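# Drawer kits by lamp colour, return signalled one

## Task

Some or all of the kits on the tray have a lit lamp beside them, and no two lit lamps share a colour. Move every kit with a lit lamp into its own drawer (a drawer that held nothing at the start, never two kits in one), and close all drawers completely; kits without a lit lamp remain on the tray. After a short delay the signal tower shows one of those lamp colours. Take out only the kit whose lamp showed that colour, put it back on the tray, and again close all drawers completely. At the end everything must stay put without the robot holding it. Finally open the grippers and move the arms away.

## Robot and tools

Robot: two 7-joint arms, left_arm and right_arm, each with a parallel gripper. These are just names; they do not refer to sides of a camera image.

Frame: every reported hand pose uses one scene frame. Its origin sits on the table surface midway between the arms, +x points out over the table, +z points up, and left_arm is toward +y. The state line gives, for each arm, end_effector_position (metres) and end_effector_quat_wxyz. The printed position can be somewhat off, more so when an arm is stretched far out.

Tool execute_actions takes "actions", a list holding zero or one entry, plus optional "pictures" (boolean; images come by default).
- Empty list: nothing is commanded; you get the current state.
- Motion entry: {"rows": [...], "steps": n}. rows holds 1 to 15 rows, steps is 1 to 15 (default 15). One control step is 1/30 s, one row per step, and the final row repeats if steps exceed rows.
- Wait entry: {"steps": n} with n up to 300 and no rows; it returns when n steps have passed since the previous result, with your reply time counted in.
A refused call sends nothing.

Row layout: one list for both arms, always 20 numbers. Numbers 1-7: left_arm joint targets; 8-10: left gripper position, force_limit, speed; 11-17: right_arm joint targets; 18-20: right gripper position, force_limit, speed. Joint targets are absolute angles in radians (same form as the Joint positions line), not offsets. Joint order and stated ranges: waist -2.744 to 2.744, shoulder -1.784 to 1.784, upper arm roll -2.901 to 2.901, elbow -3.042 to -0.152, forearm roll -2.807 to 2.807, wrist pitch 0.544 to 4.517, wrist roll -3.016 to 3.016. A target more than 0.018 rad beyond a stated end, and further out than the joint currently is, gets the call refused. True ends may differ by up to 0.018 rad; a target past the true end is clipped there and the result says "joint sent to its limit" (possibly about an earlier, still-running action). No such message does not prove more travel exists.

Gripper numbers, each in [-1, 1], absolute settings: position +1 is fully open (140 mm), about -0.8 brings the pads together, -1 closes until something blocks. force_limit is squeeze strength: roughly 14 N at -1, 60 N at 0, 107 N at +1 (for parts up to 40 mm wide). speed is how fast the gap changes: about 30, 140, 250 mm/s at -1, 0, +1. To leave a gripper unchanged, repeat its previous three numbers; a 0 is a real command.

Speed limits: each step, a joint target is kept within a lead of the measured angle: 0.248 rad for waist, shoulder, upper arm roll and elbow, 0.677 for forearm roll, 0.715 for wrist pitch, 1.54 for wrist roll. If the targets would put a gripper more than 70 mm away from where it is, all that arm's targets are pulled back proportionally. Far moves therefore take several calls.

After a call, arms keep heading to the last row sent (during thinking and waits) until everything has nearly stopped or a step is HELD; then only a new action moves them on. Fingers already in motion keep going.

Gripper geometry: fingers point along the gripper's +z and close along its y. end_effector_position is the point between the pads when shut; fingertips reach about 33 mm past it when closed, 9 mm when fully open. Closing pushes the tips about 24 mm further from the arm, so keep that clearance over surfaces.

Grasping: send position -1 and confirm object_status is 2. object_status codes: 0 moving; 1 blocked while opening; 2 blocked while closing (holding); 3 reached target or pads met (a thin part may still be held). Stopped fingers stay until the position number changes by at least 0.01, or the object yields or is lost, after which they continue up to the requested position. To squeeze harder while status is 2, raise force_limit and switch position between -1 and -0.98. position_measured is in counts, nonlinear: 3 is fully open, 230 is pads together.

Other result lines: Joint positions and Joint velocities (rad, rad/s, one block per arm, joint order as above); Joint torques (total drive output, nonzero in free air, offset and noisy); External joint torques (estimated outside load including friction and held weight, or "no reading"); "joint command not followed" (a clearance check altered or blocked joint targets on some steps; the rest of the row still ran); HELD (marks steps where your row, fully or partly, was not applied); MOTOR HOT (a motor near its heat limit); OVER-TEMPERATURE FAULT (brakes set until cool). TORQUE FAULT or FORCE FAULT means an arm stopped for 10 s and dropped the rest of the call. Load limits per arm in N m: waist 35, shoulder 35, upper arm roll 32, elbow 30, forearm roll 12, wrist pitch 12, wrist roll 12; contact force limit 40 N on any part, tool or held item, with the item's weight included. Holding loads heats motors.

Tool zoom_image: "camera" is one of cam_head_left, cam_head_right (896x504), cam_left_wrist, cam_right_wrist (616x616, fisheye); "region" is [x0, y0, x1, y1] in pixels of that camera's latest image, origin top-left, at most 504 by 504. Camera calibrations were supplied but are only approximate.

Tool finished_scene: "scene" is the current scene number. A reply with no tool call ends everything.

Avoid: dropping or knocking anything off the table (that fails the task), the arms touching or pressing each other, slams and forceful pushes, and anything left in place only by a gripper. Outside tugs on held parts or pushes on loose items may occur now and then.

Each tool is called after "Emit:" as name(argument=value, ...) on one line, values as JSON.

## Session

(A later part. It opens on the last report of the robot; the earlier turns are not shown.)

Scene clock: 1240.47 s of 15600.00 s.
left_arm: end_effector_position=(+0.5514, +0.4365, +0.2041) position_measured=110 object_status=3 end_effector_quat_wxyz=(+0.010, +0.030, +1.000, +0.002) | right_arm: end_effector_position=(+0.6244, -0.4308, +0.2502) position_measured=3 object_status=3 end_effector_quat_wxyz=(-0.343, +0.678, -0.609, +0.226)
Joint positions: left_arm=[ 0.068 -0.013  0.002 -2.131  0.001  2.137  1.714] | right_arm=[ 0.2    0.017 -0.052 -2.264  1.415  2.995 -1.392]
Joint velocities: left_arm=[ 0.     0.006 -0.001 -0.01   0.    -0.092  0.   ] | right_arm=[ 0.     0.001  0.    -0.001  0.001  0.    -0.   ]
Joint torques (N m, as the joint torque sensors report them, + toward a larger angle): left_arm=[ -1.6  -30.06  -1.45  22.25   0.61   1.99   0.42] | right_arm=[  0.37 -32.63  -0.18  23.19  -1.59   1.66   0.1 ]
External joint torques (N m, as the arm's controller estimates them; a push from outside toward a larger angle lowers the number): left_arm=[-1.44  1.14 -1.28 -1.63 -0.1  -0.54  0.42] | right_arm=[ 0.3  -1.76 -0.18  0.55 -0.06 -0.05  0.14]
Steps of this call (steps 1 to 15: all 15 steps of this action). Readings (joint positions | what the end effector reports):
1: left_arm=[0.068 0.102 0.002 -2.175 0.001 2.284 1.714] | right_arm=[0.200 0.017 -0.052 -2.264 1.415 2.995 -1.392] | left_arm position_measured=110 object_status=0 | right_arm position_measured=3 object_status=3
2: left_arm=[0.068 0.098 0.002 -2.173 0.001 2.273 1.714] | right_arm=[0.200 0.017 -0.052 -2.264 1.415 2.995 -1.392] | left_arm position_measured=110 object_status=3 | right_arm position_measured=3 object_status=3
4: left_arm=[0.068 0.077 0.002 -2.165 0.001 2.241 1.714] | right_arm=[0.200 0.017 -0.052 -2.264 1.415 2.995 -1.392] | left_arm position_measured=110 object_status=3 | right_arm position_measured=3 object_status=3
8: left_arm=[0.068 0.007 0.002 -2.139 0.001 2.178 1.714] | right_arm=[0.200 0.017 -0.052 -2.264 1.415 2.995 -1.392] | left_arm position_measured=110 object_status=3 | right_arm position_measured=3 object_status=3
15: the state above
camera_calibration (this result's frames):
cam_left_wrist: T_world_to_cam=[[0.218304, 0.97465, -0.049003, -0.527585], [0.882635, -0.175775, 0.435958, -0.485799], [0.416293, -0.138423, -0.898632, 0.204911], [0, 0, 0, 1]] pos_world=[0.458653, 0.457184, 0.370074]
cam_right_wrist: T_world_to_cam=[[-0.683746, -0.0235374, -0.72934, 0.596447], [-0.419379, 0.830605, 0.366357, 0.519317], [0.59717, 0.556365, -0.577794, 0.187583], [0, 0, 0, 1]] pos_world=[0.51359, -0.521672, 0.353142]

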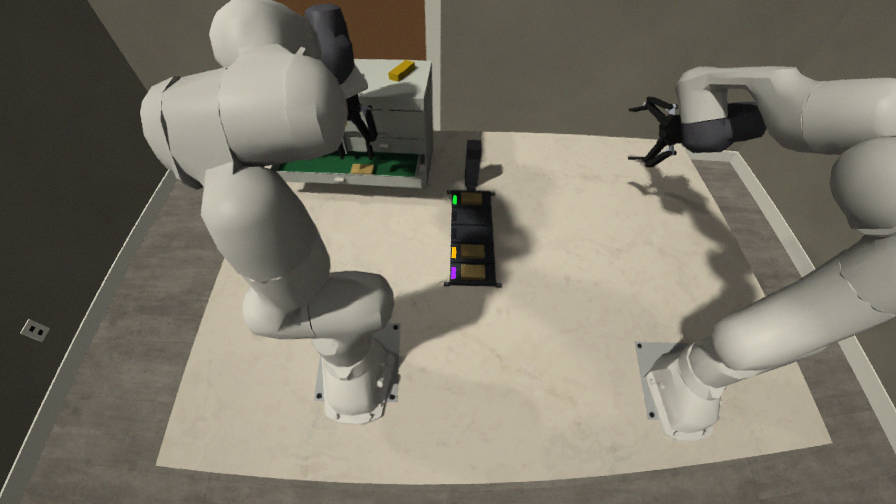

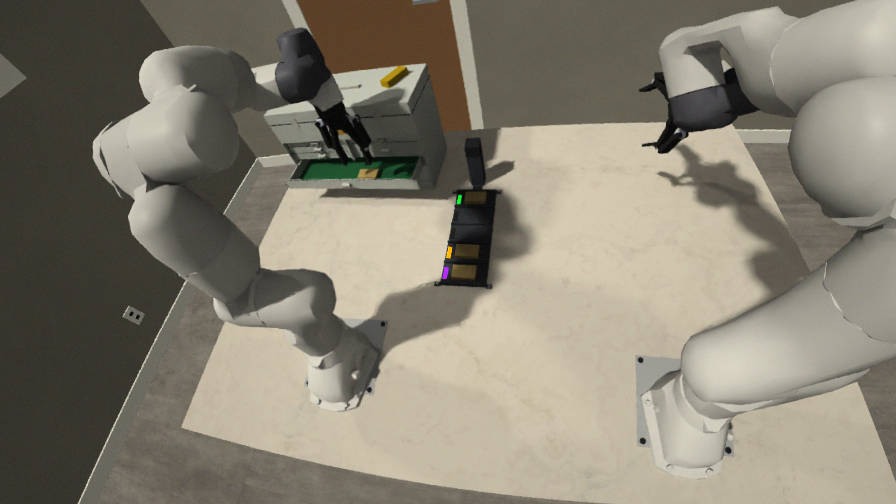

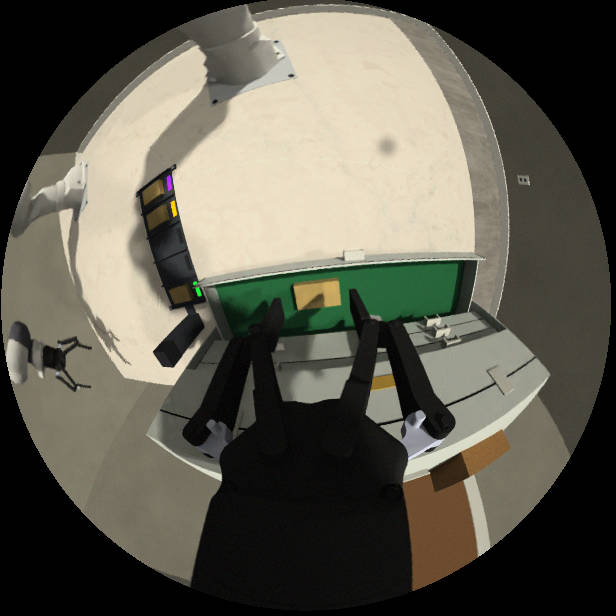

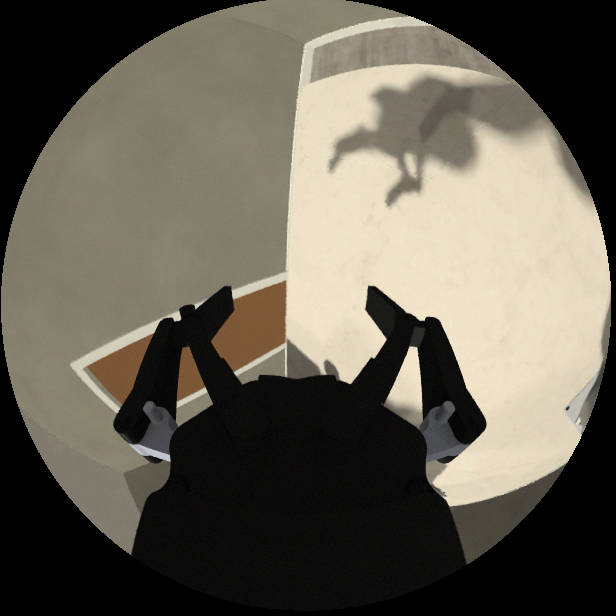

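Emit:
execute_actions(actions=[{"rows":[[0.066,-0.25,0,-2.45,0,2.25,1.65,-1,0,0,0.2,0.017,-0.05,-2.264,1.415,2.995,-1.392,1,0,0]],"steps":15}], pictures=false)

Emit:
execute_actions(actions=[{"rows":[[0.066,-0.384,0,-2.967,0,3.106,1.65,-1,0,0,0.2,0.017,-0.05,-2.264,1.415,2.995,-1.392,1,0,0]],"steps":15}], pictures=false)

Emit:
execute_actions(actions=[{"steps":25}])

Scene clock: 1267.00 s of 15600.00 s.
left_arm: end_effector_position=(+0.4699, +0.4292, +0.1852) position_measured=215 object_status=0 end_effector_quat_wxyz=(+0.019, +0.007, +1.000, +0.002) | right_arm: end_effector_position=(+0.6244, -0.4308, +0.2502) position_measured=3 object_status=3 end_effector_quat_wxyz=(-0.343, +0.678, -0.609, +0.226)
Joint positions: left_arm=[ 0.067 -0.248  0.002 -2.448  0.002  2.239  1.668] | right_arm=[ 0.2    0.017 -0.052 -2.264  1.415  2.995 -1.392]
Joint velocities: left_arm=[ 0.    -0.006  0.    -0.003 -0.001  0.043 -0.037] | right_arm=[ 0.001  0.001 -0.     0.     0.    -0.     0.001]
Joint torques (N m, as the joint torque sensors report them, + toward a larger angle): left_arm=[ -0.9  -23.13  -1.05  20.82   0.52   3.24  -0.32] | right_arm=[  0.1  -32.95  -0.01  23.28  -1.53   1.61   0.  ]
External joint torques (N m, as the arm's controller estimates them; a push from outside toward a larger angle lowers the number): left_arm=[-0.89 -1.01 -0.8  -2.27 -0.15  0.74 -0.32] | right_arm=[ 0.12 -2.07  0.08  0.61  0.   -0.12  0.04]
Steps of this call (steps 1 to 30: the robot went on to your last target; steps 31 to 90: nothing new was sent; then 23.03 s passed at rest; steps 91 to 105: all 15 steps of this action). Readings (joint positions | what the end effector reports):
91: left_arm=[0.067 -0.057 0.002 -2.196 0.002 2.150 1.708] | right_arm=[0.200 0.017 -0.052 -2.264 1.415 2.995 -1.392] | left_arm position_measured=110 object_status=0 | right_arm position_measured=3 object_status=3
92: left_arm=[0.067 -0.123 0.002 -2.277 0.002 2.166 1.703] | right_arm=[0.200 0.017 -0.052 -2.264 1.415 2.995 -1.392] | left_arm position_measured=116 object_status=0 | right_arm position_measured=3 object_status=3
94: left_arm=[0.067 -0.203 0.002 -2.376 0.002 2.189 1.694] | right_arm=[0.200 0.017 -0.052 -2.264 1.415 2.995 -1.392] | left_arm position_measured=131 object_status=0 | right_arm position_measured=3 object_status=3
98: left_arm=[0.067 -0.242 0.002 -2.436 0.002 2.219 1.681] | right_arm=[0.200 0.017 -0.052 -2.264 1.415 2.995 -1.392] | left_arm position_measured=162 object_status=0 | right_arm position_measured=3 object_status=3
105: the state above

Scene clock: 1267.50 s of 15600.00 s.
left_arm: end_effector_position=(+0.4605, +0.4278, +0.1280) position_measured=233 object_status=3 end_effector_quat_wxyz=(+0.226, +0.004, +0.974, +0.019) | right_arm: end_effector_position=(+0.6244, -0.4308, +0.2502) position_measured=3 object_status=3 end_effector_quat_wxyz=(-0.343, +0.678, -0.609, +0.226)
Joint positions: left_arm=[ 0.067 -0.381  0.002 -2.964  0.002  3.041  1.659] | right_arm=[ 0.2    0.017 -0.052 -2.264  1.415  2.995 -1.392]
Joint velocities: left_arm=[ 0.002 -0.028 -0.    -0.004 -0.     0.375 -0.009] | right_arm=[-0.    -0.    -0.001  0.    -0.    -0.001 -0.   ]
Joint torques (N m, as the joint torque sensors report them, + toward a larger angle): left_arm=[ -1.24 -14.06  -0.41  16.99   0.24   3.88  -0.32] | right_arm=[  0.21 -32.74  -0.18  22.84  -1.53   1.62   0.02]
External joint torques (N m, as the arm's controller estimates them; a push from outside toward a larger angle lowers the number): left_arm=[-1.24 -0.89 -0.05 -1.9  -0.19  0.84 -0.31] | right_arm=[ 0.18 -1.83 -0.15  0.15  0.01 -0.1   0.07]
Steps of this call (steps 1 to 15: all 15 steps of this action). Readings (joint positions | what the end effector reports):
1: left_arm=[0.067 -0.265 0.002 -2.483 0.002 2.306 1.667] | right_arm=[0.200 0.017 -0.052 -2.264 1.415 2.995 -1.392] | left_arm position_measured=223 object_status=0 | right_arm position_measured=3 object_status=3
2: left_arm=[0.067 -0.290 0.002 -2.530 0.002 2.382 1.667] | right_arm=[0.200 0.017 -0.052 -2.264 1.415 2.995 -1.392] | left_arm position_measured=230 object_status=0 | right_arm position_measured=3 object_status=3
4: left_arm=[0.067 -0.338 0.002 -2.649 0.002 2.581 1.666] | right_arm=[0.200 0.017 -0.052 -2.264 1.415 2.995 -1.392] | left_arm position_measured=233 object_status=0 | right_arm position_measured=3 object_status=3
8: left_arm=[0.067 -0.373 0.002 -2.904 0.002 2.865 1.662] | right_arm=[0.200 0.017 -0.052 -2.264 1.415 2.995 -1.392] | left_arm position_measured=233 object_status=3 | right_arm position_measured=3 object_status=3
15: the state above

Scene clock: 1268.33 s of 15600.00 s.
left_arm: end_effector_position=(+0.4746, +0.4290, +0.1418) position_measured=233 object_status=3 end_effector_quat_wxyz=(+0.255, +0.002, +0.967, +0.022) | right_arm: end_effector_position=(+0.6244, -0.4308, +0.2502) position_measured=3 object_status=3 end_effector_quat_wxyz=(-0.343, +0.678, -0.609, +0.226)
Joint positions: left_arm=[ 0.067 -0.382  0.002 -2.965  0.002  3.101  1.657] | right_arm=[ 0.2    0.017 -0.052 -2.264  1.415  2.995 -1.392]
Joint velocities: left_arm=[-0.001 -0.    -0.    -0.001 -0.     0.002 -0.   ] | right_arm=[-0.    -0.001 -0.001 -0.001 -0.001 -0.001  0.   ]
Joint torques (N m, as the joint torque sensors report them, + toward a larger angle): left_arm=[ -1.29 -14.04  -0.29  17.83   0.14   3.97  -0.22] | right_arm=[  0.09 -32.63  -0.13  22.98  -1.51   1.61   0.  ]
External joint torques (N m, as the arm's controller estimates them; a push from outside toward a larger angle lowers the number): left_arm=[-1.29 -0.27  0.07 -1.57 -0.29  0.68 -0.21] | right_arm=[ 0.2  -1.74  0.04  0.34  0.02 -0.13  0.05]
Steps of this call (steps 1 to 25: the robot went on to your last target). Readings (joint positions | what the end effector reports):
1: left_arm=[0.067 -0.381 0.002 -2.964 0.002 3.052 1.659] | right_arm=[0.200 0.017 -0.052 -2.264 1.415 2.995 -1.392] | left_arm position_measured=233 object_status=3 | right_arm position_measured=3 object_status=3
2: left_arm=[0.067 -0.382 0.002 -2.964 0.002 3.061 1.659] | right_arm=[0.200 0.017 -0.052 -2.264 1.415 2.995 -1.392] | left_arm position_measured=233 object_status=3 | right_arm position_measured=3 object_status=3
4: left_arm=[0.067 -0.382 0.002 -2.965 0.002 3.075 1.658] | right_arm=[0.200 0.017 -0.052 -2.264 1.415 2.995 -1.392] | left_arm position_measured=233 object_status=3 | right_arm position_measured=3 object_status=3
8: left_arm=[0.067 -0.382 0.002 -2.965 0.002 3.090 1.658] | right_arm=[0.200 0.017 -0.052 -2.264 1.415 2.995 -1.392] | left_arm position_measured=233 object_status=3 | right_arm position_measured=3 object_status=3
25: the state above
camera_calibration (this result's frames):
cam_left_wrist: T_world_to_cam=[[0.15933, 0.984585, 0.0721515, -0.500019], [0.576345, -0.152106, 0.802926, -0.309069], [0.801524, -0.0863459, -0.591696, -0.06887], [0, 0, 0, 1]] pos_world=[0.312999, 0.439353, 0.243487]
cam_right_wrist: T_world_to_cam=[[-0.683746, -0.0235373, -0.72934, 0.596447], [-0.419379, 0.830605, 0.366357, 0.519317], [0.59717, 0.556365, -0.577794, 0.187583], [0, 0, 0, 1]] pos_world=[0.51359, -0.521672, 0.353142]

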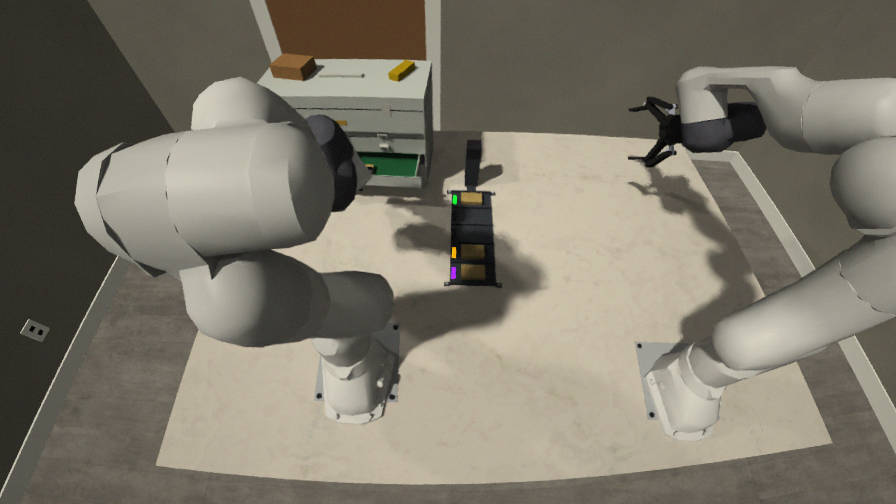

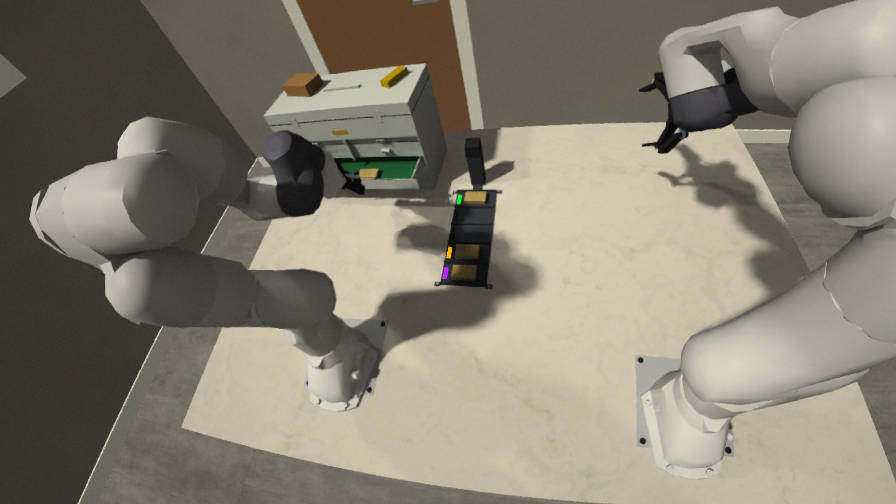

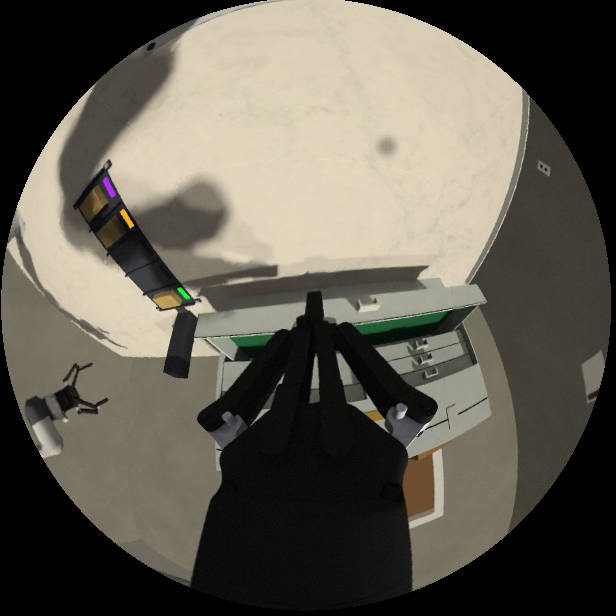

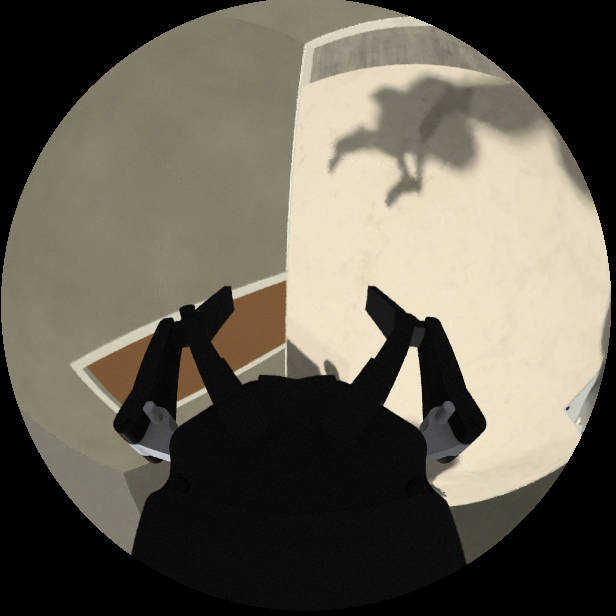

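Emit:
execute_actions(actions=[{"rows":[[0.066,-0.384,0,-2.967,0,3.14,1.65,-1,0,0,0.2,0.017,-0.05,-2.264,1.415,2.995,-1.392,1,0,0],[0.066,-0.368,0,-2.958,0,3.16,1.65,-1,0,0,0.2,0.017,-0.05,-2.264,1.415,2.995,-1.392,1,0,0],[0.066,-0.351,0,-2.948,0,3.175,1.65,-1,0,0,0.2,0.017,-0.05,-2.264,1.415,2.995,-1.392,1,0,0],[0.066,-0.335,0,-2.939,0,3.19,1.65,-1,0,0,0.2,0.017,-0.05,-2.264,1.415,2.995,-1.392,1,0,0],[0.066,-0.319,0,-2.929,0,3.205,1.65,-1,0,0,0.2,0.017,-0.05,-2.264,1.415,2.995,-1.392,1,0,0],[0.066,-0.303,0,-2.92,0,3.22,1.65,-1,0,0,0.2,0.017,-0.05,-2.264,1.415,2.995,-1.392,1,0,0],[0.066,-0.286,0,-2.911,0,3.232,1.65,-1,0,0,0.2,0.017,-0.05,-2.264,1.415,2.995,-1.392,1,0,0],[0.066,-0.27,0,-2.901,0,3.245,1.65,-1,0,0,0.2,0.017,-0.05,-2.264,1.415,2.995,-1.392,1,0,0],[0.066,-0.254,0,-2.892,0,3.258,1.65,-1,0,0,0.2,0.017,-0.05,-2.264,1.415,2.995,-1.392,1,0,0],[0.066,-0.237,0,-2.882,0,3.27,1.65,-1,0,0,0.2,0.017,-0.05,-2.264,1.415,2.995,-1.392,1,0,0],[0.066,-0.221,0,-2.873,0,3.283,1.65,-1,0,0,0.2,0.017,-0.05,-2.264,1.415,2.995,-1.392,1,0,0],[0.066,-0.205,0,-2.864,0,3.295,1.65,-1,0,0,0.2,0.017,-0.05,-2.264,1.415,2.995,-1.392,1,0,0],[0.066,-0.189,0,-2.854,0,3.305,1.65,-1,0,0,0.2,0.017,-0.05,-2.264,1.415,2.995,-1.392,1,0,0],[0.066,-0.172,0,-2.845,0,3.305,1.65,-1,0,0,0.2,0.017,-0.05,-2.264,1.415,2.995,-1.392,1,0,0],[0.066,-0.156,0,-2.8355,0,3.305,1.65,-1,0,0,0.2,0.017,-0.05,-2.264,1.415,2.995,-1.392,1,0,0]],"steps":15}], pictures=false)

Emit:
execute_actions(actions=[{"rows":[[0.066,-0.143,0,-2.821,0,3.305,1.65,-1,0,0,0.2,0.017,-0.05,-2.264,1.415,2.995,-1.392,1,0,0],[0.066,-0.130,0,-2.806,0,3.305,1.65,-1,0,0,0.2,0.017,-0.05,-2.264,1.415,2.995,-1.392,1,0,0],[0.066,-0.117,0,-2.791,0,3.303,1.65,-1,0,0,0.2,0.017,-0.05,-2.264,1.415,2.995,-1.392,1,0,0],[0.066,-0.105,0,-2.776,0,3.30,1.65,-1,0,0,0.2,0.017,-0.05,-2.264,1.415,2.995,-1.392,1,0,0],[0.066,-0.093,0,-2.762,0,3.297,1.65,-1,0,0,0.2,0.017,-0.05,-2.264,1.415,2.995,-1.392,1,0,0],[0.066,-0.081,0,-2.747,0,3.294,1.65,-1,0,0,0.2,0.017,-0.05,-2.264,1.415,2.995,-1.392,1,0,0],[0.066,-0.069,0,-2.732,0,3.291,1.65,-1,0,0,0.2,0.017,-0.05,-2.264,1.415,2.995,-1.392,1,0,0],[0.066,-0.057,0,-2.717,0,3.288,1.65,-1,0,0,0.2,0.017,-0.05,-2.264,1.415,2.995,-1.392,1,0,0],[0.066,-0.045,0,-2.702,0,3.285,1.65,-1,0,0,0.2,0.017,-0.05,-2.264,1.415,2.995,-1.392,1,0,0],[0.066,-0.034,0,-2.688,0,3.282,1.65,-1,0,0,0.2,0.017,-0.05,-2.264,1.415,2.995,-1.392,1,0,0],[0.066,-0.023,0,-2.673,0,3.279,1.65,-1,0,0,0.2,0.017,-0.05,-2.264,1.415,2.995,-1.392,1,0,0],[0.066,-0.014,0,-2.662,0,3.276,1.65,-1,0,0,0.2,0.017,-0.05,-2.264,1.415,2.995,-1.392,1,0,0],[0.066,-0.006,0,-2.652,0,3.273,1.65,-1,0,0,0.2,0.017,-0.05,-2.264,1.415,2.995,-1.392,1,0,0],[0.066,0.0,0,-2.644,0,3.27,1.65,-1,0,0,0.2,0.017,-0.05,-2.264,1.415,2.995,-1.392,1,0,0],[0.066,0.006,0,-2.636,0,3.268,1.65,-1,0,0,0.2,0.017,-0.05,-2.264,1.415,2.995,-1.392,1,0,0]],"steps":15}], pictures=false)

Emit:
execute_actions(actions=[{"steps":15}], pictures=false)

Emit:
execute_actions(actions=[{"rows":[[0.066,0.014,0,-2.625,0,3.265,1.65,-1,0,0,0.2,0.017,-0.05,-2.264,1.415,2.995,-1.392,1,0,0],[0.066,0.022,0,-2.614,0,3.262,1.65,-1,0,0,0.2,0.017,-0.05,-2.264,1.415,2.995,-1.392,1,0,0]],"steps":15}])

Scene clock: 1311.53 s of 15600.00 s.
left_arm: end_effector_position=(+0.5298, +0.4323, +0.1416) position_measured=233 object_status=3 end_effector_quat_wxyz=(+0.293, +0.003, +0.956, +0.025) | right_arm: end_effector_position=(+0.6244, -0.4308, +0.2502) position_measured=3 object_status=3 end_effector_quat_wxyz=(-0.343, +0.678, -0.609, +0.226)
Joint positions: left_arm=[ 0.066 -0.193  0.    -2.858  0.002  3.262  1.657] | right_arm=[ 0.2    0.017 -0.052 -2.264  1.415  2.995 -1.392]
Joint velocities: left_arm=[ 0.     0.458 -0.     0.277 -0.002  0.238  0.001] | right_arm=[ 0.001  0.    -0.001 -0.001 -0.     0.001  0.001]
Joint torques (N m, as the joint torque sensors report them, + toward a larger angle): left_arm=[ -0.38 -18.13  -0.13  18.24   0.22   4.09  -0.15] | right_arm=[ -0.02 -32.88   0.23  23.07  -1.46   1.6    0.02]
External joint torques (N m, as the arm's controller estimates them; a push from outside toward a larger angle lowers the number): left_arm=[-0.44  3.56  0.    1.45 -0.14  0.81 -0.14] | right_arm=[ 0.06 -1.98  0.37  0.43  0.06 -0.14  0.07]
Steps of this call (steps 1 to 15: the robot went on to your last target; steps 16 to 90: nothing new was sent; then 39.70 s passed at rest; steps 91 to 105: all 15 steps of this action). Readings (joint positions | what the end effector reports):
91: left_arm=[0.067 -0.382 0.002 -2.966 0.002 3.107 1.657] | right_arm=[0.200 0.017 -0.052 -2.264 1.415 2.995 -1.392] | left_arm position_measured=233 object_status=3 | right_arm position_measured=3 object_status=3
92: left_arm=[0.067 -0.380 0.002 -2.965 0.002 3.116 1.657] | right_arm=[0.200 0.017 -0.052 -2.264 1.415 2.995 -1.392] | left_arm position_measured=233 object_status=3 | right_arm position_measured=3 object_status=3
94: left_arm=[0.067 -0.362 0.002 -2.954 0.002 3.136 1.657] | right_arm=[0.200 0.017 -0.052 -2.264 1.415 2.995 -1.392] | left_arm position_measured=233 object_status=3 | right_arm position_measured=3 object_status=3
98: left_arm=[0.067 -0.305 0.001 -2.923 0.002 3.182 1.657] | right_arm=[0.200 0.017 -0.052 -2.264 1.415 2.995 -1.392] | left_arm position_measured=233 object_status=3 | right_arm position_measured=3 object_status=3
105: the state above

Scene clock: 1312.03 s of 15600.00 s.
left_arm: end_effector_position=(+0.5964, +0.4359, +0.1398) position_measured=233 object_status=3 end_effector_quat_wxyz=(+0.302, +0.005, +0.953, +0.025) | right_arm: end_effector_position=(+0.6244, -0.4308, +0.2502) position_measured=3 object_status=3 end_effector_quat_wxyz=(-0.343, +0.678, -0.609, +0.226)
Joint positions: left_arm=[ 0.064 -0.009 -0.001 -2.663  0.002  3.271  1.657] | right_arm=[ 0.2    0.017 -0.052 -2.264  1.415  2.995 -1.392]
Joint velocities: left_arm=[ 0.001  0.211 -0.002  0.276  0.    -0.056  0.   ] | right_arm=[ 0.     0.001  0.001 -0.001  0.    -0.001 -0.001]
Joint torques (N m, as the joint torque sensors report them, + toward a larger angle): left_arm=[  0.99 -27.48   1.55  20.9    0.07   4.48  -0.27] | right_arm=[  0.13 -32.81  -0.2   23.5   -1.55   1.6    0.1 ]
External joint torques (N m, as the arm's controller estimates them; a push from outside toward a larger angle lowers the number): left_arm=[ 0.97 -0.17  1.51  3.78 -0.3   1.08 -0.25] | right_arm=[ 0.18 -2.02 -0.1   0.88 -0.02 -0.13  0.14]
Steps of this call (steps 1 to 15: all 15 steps of this action). Readings (joint positions | what the end effector reports):
1: left_arm=[0.066 -0.178 0.000 -2.848 0.002 3.269 1.657] | right_arm=[0.200 0.017 -0.052 -2.264 1.415 2.995 -1.392] | left_arm position_measured=233 object_status=3 | right_arm position_measured=3 object_status=3
2: left_arm=[0.066 -0.163 0.000 -2.836 0.002 3.274 1.657] | right_arm=[0.200 0.017 -0.052 -2.264 1.415 2.995 -1.392] | left_arm position_measured=233 object_status=3 | right_arm position_measured=3 object_status=3
4: left_arm=[0.066 -0.135 -0.000 -2.810 0.002 3.280 1.657] | right_arm=[0.200 0.017 -0.052 -2.264 1.415 2.995 -1.392] | left_arm position_measured=233 object_status=3 | right_arm position_measured=3 object_status=3
8: left_arm=[0.065 -0.083 -0.001 -2.754 0.002 3.281 1.657] | right_arm=[0.200 0.017 -0.052 -2.264 1.415 2.995 -1.392] | left_arm position_measured=233 object_status=3 | right_arm position_measured=3 object_status=3
15: the state above

Scene clock: 1312.53 s of 15600.00 s.
left_arm: end_effector_position=(+0.5995, +0.4355, +0.1395) position_measured=233 object_status=3 end_effector_quat_wxyz=(+0.300, +0.005, +0.954, +0.025) | right_arm: end_effector_position=(+0.6244, -0.4308, +0.2502) position_measured=3 object_status=3 end_effector_quat_wxyz=(-0.343, +0.678, -0.609, +0.226)
Joint positions: left_arm=[ 0.064 -0.002 -0.002 -2.65   0.002  3.259  1.657] | right_arm=[ 0.2    0.017 -0.052 -2.264  1.415  2.995 -1.392]
Joint velocities: left_arm=[ 0.    -0.     0.     0.    -0.001 -0.002 -0.002] | right_arm=[-0.    -0.    -0.001  0.     0.    -0.    -0.   ]
Joint torques (N m, as the joint torque sensors report them, + toward a larger angle): left_arm=[  0.71 -21.49   1.27  26.14   0.21   4.96  -0.26] | right_arm=[  0.33 -32.55  -0.02  23.3   -1.58   1.62   0.01]
External joint torques (N m, as the arm's controller estimates them; a push from outside toward a larger angle lowers the number): left_arm=[ 0.67  4.73  1.24  7.66 -0.17  1.6  -0.25] | right_arm=[ 0.25 -1.61 -0.03  0.58 -0.03 -0.1   0.05]
Steps of this call (steps 1 to 15: the robot went on to your last target). Readings (joint positions | what the end effector reports):
1: left_arm=[0.064 -0.004 -0.002 -2.657 0.002 3.269 1.657] | right_arm=[0.200 0.017 -0.052 -2.264 1.415 2.995 -1.392] | left_arm position_measured=233 object_status=3 | right_arm position_measured=3 object_status=3
2: left_arm=[0.064 -0.002 -0.002 -2.654 0.002 3.267 1.657] | right_arm=[0.200 0.017 -0.052 -2.264 1.415 2.995 -1.392] | left_arm position_measured=233 object_status=3 | right_arm position_measured=3 object_status=3
4: left_arm=[0.064 -0.002 -0.002 -2.652 0.002 3.263 1.657] | right_arm=[0.200 0.017 -0.052 -2.264 1.415 2.995 -1.392] | left_arm position_measured=233 object_status=3 | right_arm position_measured=3 object_status=3
8: left_arm=[0.064 -0.002 -0.002 -2.650 0.002 3.260 1.657] | right_arm=[0.200 0.017 -0.052 -2.264 1.415 2.995 -1.392] | left_arm position_measured=233 object_status=3 | right_arm position_measured=3 object_status=3
15: the state above

Scene clock: 1322.60 s of 15600.00 s.
left_arm: end_effector_position=(+0.5986, +0.4353, +0.1396) position_measured=233 object_status=3 end_effector_quat_wxyz=(+0.299, +0.005, +0.954, +0.024) | right_arm: end_effector_position=(+0.6244, -0.4308, +0.2502) position_measured=3 object_status=3 end_effector_quat_wxyz=(-0.343, +0.678, -0.609, +0.226)
Joint positions: left_arm=[ 0.064 -0.004 -0.002 -2.652  0.002  3.258  1.657] | right_arm=[ 0.2    0.017 -0.052 -2.264  1.415  2.995 -1.392]
Joint velocities: left_arm=[ 0.001 -0.     0.    -0.    -0.     0.001  0.   ] | right_arm=[-0.     0.001  0.     0.001 -0.     0.     0.003]
Joint torques (N m, as the joint torque sensors report them, + toward a larger angle): left_arm=[ -0.21 -23.6    0.32  20.32   0.51   3.7    0.07] | right_arm=[  0.28 -32.62  -0.37  23.1   -1.54   1.64   0.05]
External joint torques (N m, as the arm's controller estimates them; a push from outside toward a larger angle lowers the number): left_arm=[-0.2   2.57  0.33  1.74  0.11  0.32  0.09] | right_arm=[ 0.28 -1.66 -0.31  0.38  0.   -0.09  0.09]
FORCE FAULT: contact force on the left arm reached its limit, and that arm stopped for 10 seconds. The contact can be on any part of that arm, not only on its tool. That arm's remaining commands of this call were not run. That arm holds still and accepts commands again. Move the arm away from the contact; if what it grips holds it there, let go first. Pushing or pulling that hard again can fault the arm again.
The stop of the left arm began at step 2 of this call (marked STOPPED below). From that step on that arm followed nothing that you had sent. 14 of its steps, steps kept back included, did not run and will not run. Nothing is kept back now, and the robot has no last target.
Steps of this call (steps 1 to 15: all 15 steps of this action; steps 16 to 302: the stop continued). Readings (joint positions | what the end effector reports):
1: left_arm=[0.064 -0.001 -0.002 -2.648 0.002 3.258 1.657] | right_arm=[0.200 0.017 -0.052 -2.264 1.415 2.995 -1.392] | left_arm position_measured=233 object_status=3 | right_arm position_measured=3 object_status=3
2: left_arm=[0.064 -0.002 -0.002 -2.650 0.002 3.258 1.657] | right_arm=[0.200 0.017 -0.052 -2.264 1.415 2.995 -1.392] | left_arm position_measured=233 object_status=3 | right_arm position_measured=3 object_status=3 STOPPED (the left arm)
4: left_arm=[0.064 -0.004 -0.002 -2.651 0.002 3.258 1.657] | right_arm=[0.200 0.017 -0.052 -2.264 1.415 2.995 -1.392] | left_arm position_measured=233 object_status=3 | right_arm position_measured=3 object_status=3
8: left_arm=[0.064 -0.004 -0.002 -2.652 0.002 3.258 1.657] | right_arm=[0.200 0.017 -0.052 -2.264 1.415 2.995 -1.392] | left_arm position_measured=233 object_status=3 | right_arm position_measured=3 object_status=3
302: the state above
camera_calibration (this result's frames):
cam_left_wrist: T_world_to_cam=[[0.158289, 0.982902, 0.0940664, -0.527558], [0.499694, -0.161909, 0.850935, -0.334315], [0.851616, -0.087689, -0.516779, -0.208909], [0, 0, 0, 1]] pos_world=[0.428472, 0.44609, 0.226147]
cam_right_wrist: T_world_to_cam=[[-0.683746, -0.0235371, -0.72934, 0.596447], [-0.419379, 0.830605, 0.366357, 0.519317], [0.59717, 0.556365, -0.577794, 0.187583], [0, 0, 0, 1]] pos_world=[0.51359, -0.521672, 0.353142]

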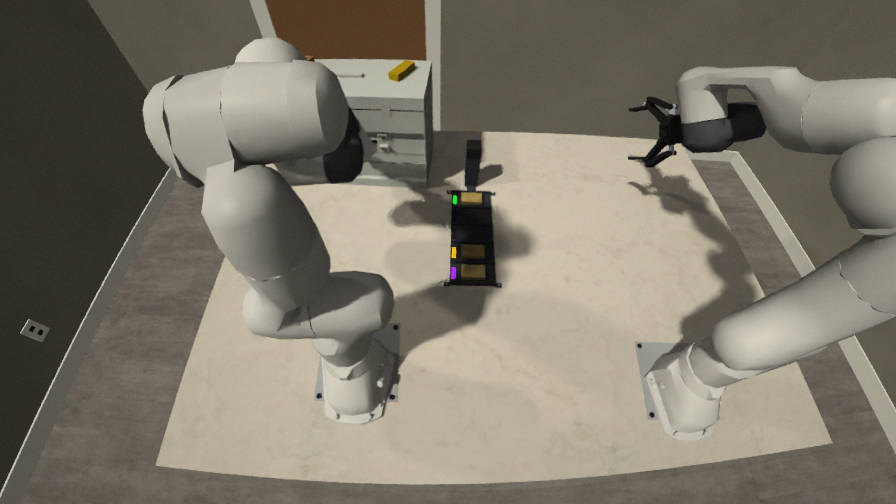

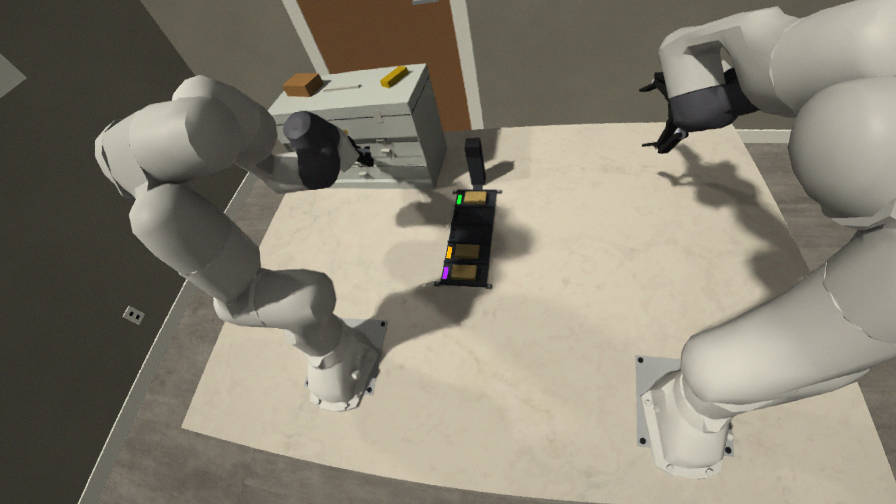

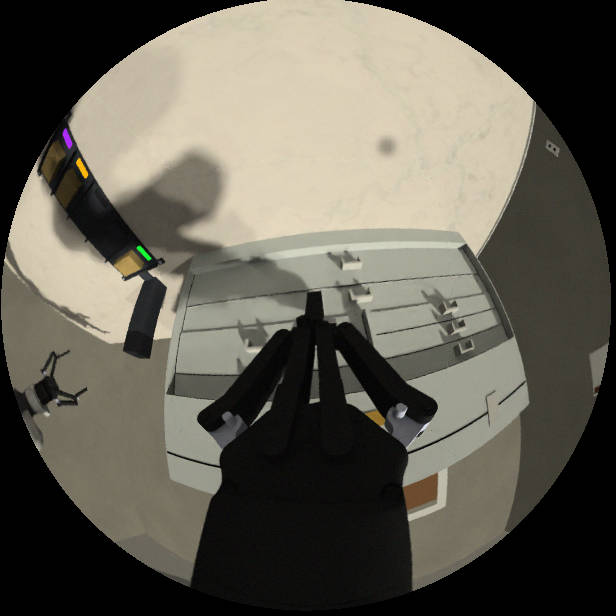

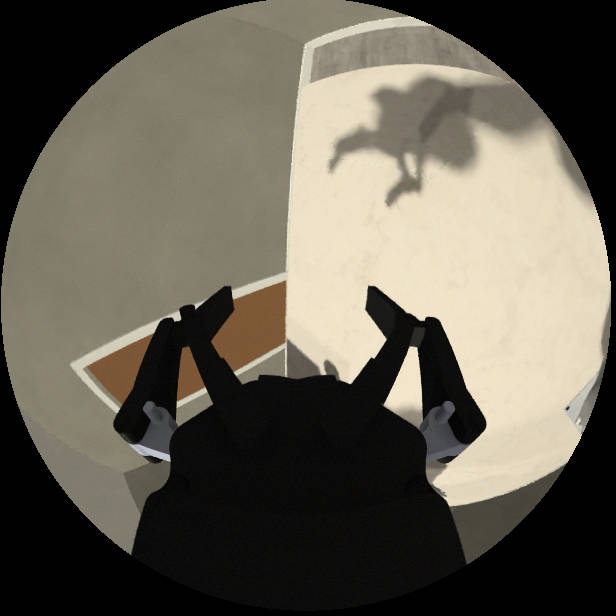

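Emit:
execute_actions(actions=[{"rows":[[0.064,-0.1,0,-2.76,0,3.26,1.62,-1,0,0,0.2,0.017,-0.05,-2.264,1.415,2.995,-1.392,1,0,0],[0.064,-0.1,0,-2.76,0,3.26,1.62,-1,0,0,0.2,0.017,-0.05,-2.264,1.415,2.995,-1.392,1,0,0],[0.064,-0.1,0,-2.76,0,3.26,1.62,-1,0,0,0.2,0.017,-0.05,-2.264,1.415,2.995,-1.392,1,0,0],[0.064,-0.1,0,-2.76,0,3.26,1.62,-1,0,0,0.2,0.017,-0.05,-2.264,1.415,2.995,-1.392,1,0,0],[0.064,-0.1,0,-2.76,0,3.26,1.62,-1,0,0,0.2,0.017,-0.05,-2.264,1.415,2.995,-1.392,1,0,0],[-0.045,-0.2266,0,-2.783,0,3.202,1.6,-0.2,0,0,0.2,0.017,-0.05,-2.264,1.415,2.995,-1.392,1,0,0]],"steps":15}], pictures=false)

Emit:
execute_actions(actions=[{"steps":20}])

Emit:
zoom_image(camera="cam_left_wrist", region=[190, 220, 430, 420])

Scene clock: 1366.20 s of 15600.00 s.
left_arm: end_effector_position=(+0.5658, +0.3744, +0.1876) position_measured=166 object_status=0 end_effector_quat_wxyz=(+0.324, +0.037, +0.945, +0.003) | right_arm: end_effector_position=(+0.6244, -0.4308, +0.2502) position_measured=3 object_status=3 end_effector_quat_wxyz=(-0.343, +0.678, -0.609, +0.226)
Joint positions: left_arm=[-0.041 -0.225 -0.002 -2.779 -0.     3.215  1.619] | right_arm=[ 0.2    0.017 -0.052 -2.264  1.415  2.995 -1.392]
Joint velocities: left_arm=[-0.01  -0.    -0.001 -0.027  0.    -0.053 -0.041] | right_arm=[-0.001  0.     0.001  0.    -0.    -0.    -0.001]
Joint torques (N m, as the joint torque sensors report them, + toward a larger angle): left_arm=[ -3.24 -21.21   1.24  20.06   0.74   2.95  -0.23] | right_arm=[  0.23 -32.92  -0.02  23.16  -1.51   1.64   0.01]
External joint torques (N m, as the arm's controller estimates them; a push from outside toward a larger angle lowers the number): left_arm=[-3.35 -1.38  1.29 -0.12  0.31 -0.48 -0.22] | right_arm=[ 0.21 -1.96  0.02  0.43  0.03 -0.09  0.05]
Steps of this call (steps 1 to 90: nothing new was sent; then 40.10 s passed at rest; steps 91 to 105: all 15 steps of this action). Readings (joint positions | what the end effector reports):
91: left_arm=[0.064 -0.025 -0.002 -2.677 0.002 3.258 1.654] | right_arm=[0.200 0.017 -0.052 -2.264 1.415 2.995 -1.392] | left_arm position_measured=233 object_status=3 | right_arm position_measured=3 object_status=3
92: left_arm=[0.064 -0.051 -0.002 -2.706 0.002 3.258 1.651] | right_arm=[0.200 0.017 -0.052 -2.264 1.415 2.995 -1.392] | left_arm position_measured=233 object_status=3 | right_arm position_measured=3 object_status=3
94: left_arm=[0.064 -0.080 -0.002 -2.738 0.002 3.258 1.646] | right_arm=[0.200 0.017 -0.052 -2.264 1.415 2.995 -1.392] | left_arm position_measured=233 object_status=3 | right_arm position_measured=3 object_status=3
98: left_arm=[-0.005 -0.177 0.003 -2.775 -0.001 3.233 1.634] | right_arm=[0.200 0.017 -0.052 -2.264 1.415 2.995 -1.392] | left_arm position_measured=219 object_status=0 | right_arm position_measured=3 object_status=3
105: the state above

Scene clock: 1366.87 s of 15600.00 s.
left_arm: end_effector_position=(+0.5632, +0.3742, +0.1843) position_measured=154 object_status=3 end_effector_quat_wxyz=(+0.319, +0.032, +0.947, +0.001) | right_arm: end_effector_position=(+0.6244, -0.4308, +0.2502) position_measured=3 object_status=3 end_effector_quat_wxyz=(-0.343, +0.678, -0.609, +0.226)
Joint positions: left_arm=[-0.042 -0.225 -0.002 -2.782 -0.     3.206  1.608] | right_arm=[ 0.2    0.017 -0.052 -2.264  1.415  2.995 -1.392]
Joint velocities: left_arm=[-0.001  0.001  0.     0.001 -0.001 -0.001 -0.006] | right_arm=[ 0.001 -0.    -0.001  0.    -0.001  0.001  0.   ]
Joint torques (N m, as the joint torque sensors report them, + toward a larger angle): left_arm=[ -2.5  -21.23   1.29  19.32   0.63   2.82  -0.25] | right_arm=[  0.24 -32.8   -0.05  23.11  -1.57   1.61   0.04]
External joint torques (N m, as the arm's controller estimates them; a push from outside toward a larger angle lowers the number): left_arm=[-2.49 -1.33  1.49 -0.69  0.18 -0.58 -0.23] | right_arm=[ 0.26 -1.91  0.02  0.44 -0.04 -0.12  0.08]
Steps of this call (steps 1 to 20: the robot went on to your last target). Readings (joint positions | what the end effector reports):
1: left_arm=[-0.042 -0.225 -0.002 -2.780 -0.000 3.213 1.618] | right_arm=[0.200 0.017 -0.052 -2.264 1.415 2.995 -1.392] | left_arm position_measured=158 object_status=0 | right_arm position_measured=3 object_status=3
2: left_arm=[-0.042 -0.225 -0.002 -2.781 -0.000 3.212 1.617] | right_arm=[0.200 0.017 -0.052 -2.264 1.415 2.995 -1.392] | left_arm position_measured=155 object_status=0 | right_arm position_measured=3 object_status=3
4: left_arm=[-0.042 -0.225 -0.002 -2.781 -0.000 3.210 1.615] | right_arm=[0.200 0.017 -0.052 -2.264 1.415 2.995 -1.392] | left_arm position_measured=154 object_status=0 | right_arm position_measured=3 object_status=3
8: left_arm=[-0.042 -0.225 -0.002 -2.781 -0.000 3.208 1.612] | right_arm=[0.200 0.017 -0.052 -2.264 1.415 2.995 -1.392] | left_arm position_measured=154 object_status=3 | right_arm position_measured=3 object_status=3
20: the state above
camera_calibration (this result's frames):
cam_left_wrist: T_world_to_cam=[[0.218671, 0.972977, 0.0741531, -0.492661], [0.454094, -0.168728, 0.874831, -0.340703], [0.863703, -0.157628, -0.478719, -0.14862], [0, 0, 0, 1]] pos_world=[0.390805, 0.398435, 0.263443]
cam_right_wrist: T_world_to_cam=[[-0.683746, -0.0235377, -0.72934, 0.596447], [-0.41938, 0.830604, 0.366357, 0.519317], [0.59717, 0.556365, -0.577794, 0.187583], [0, 0, 0, 1]] pos_world=[0.51359, -0.521672, 0.353142]

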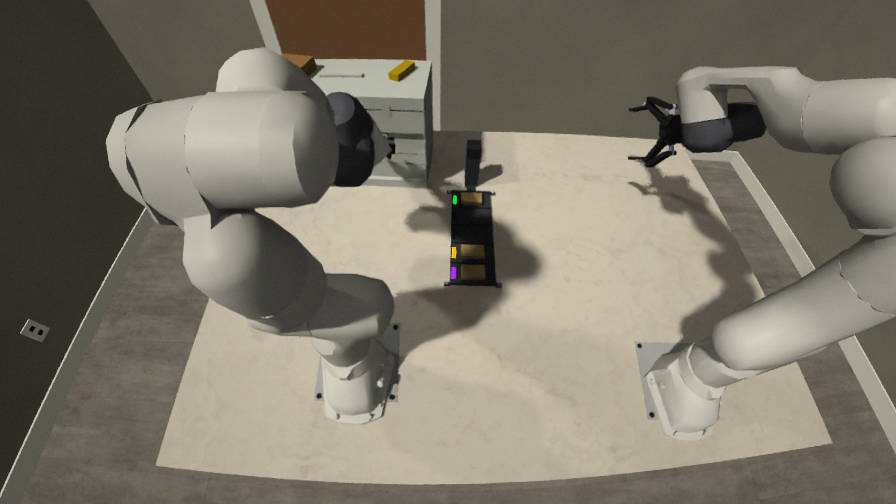

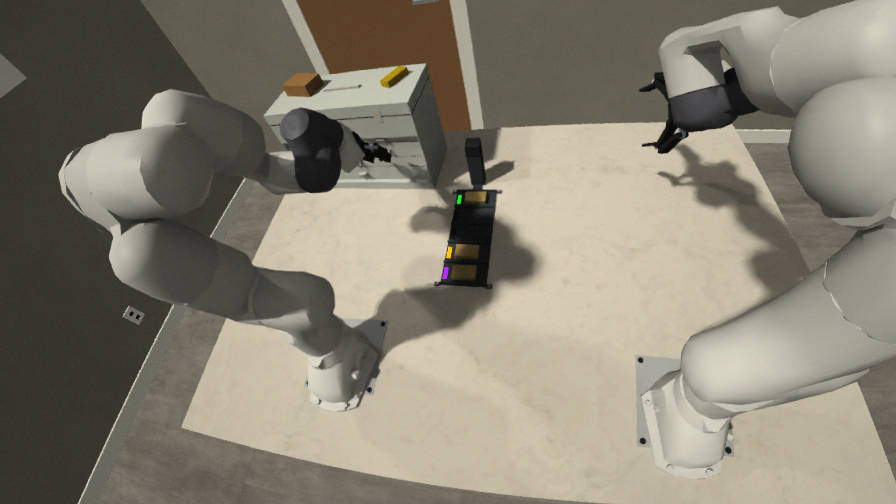

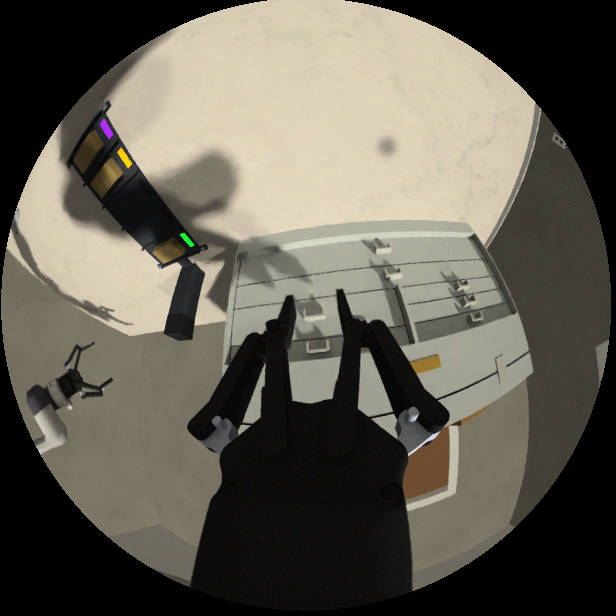

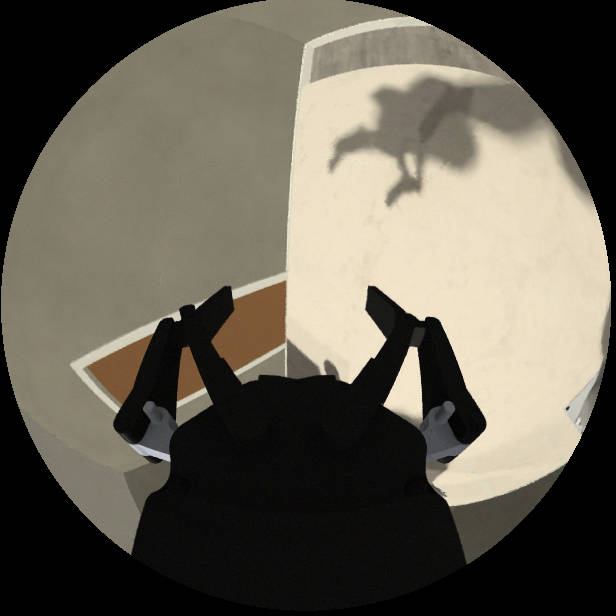

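Region (190, 220, 430, 420) of cam_left_wrist's 616x616 image, scaled by 2.100, with more detail than that image has.

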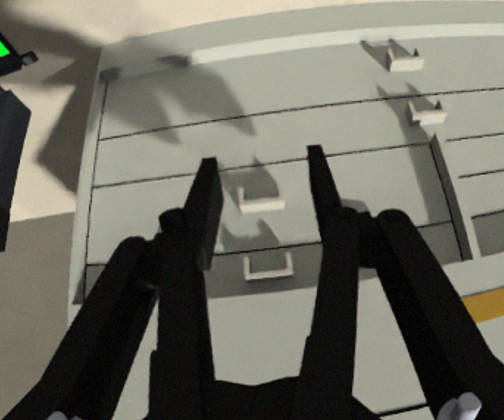

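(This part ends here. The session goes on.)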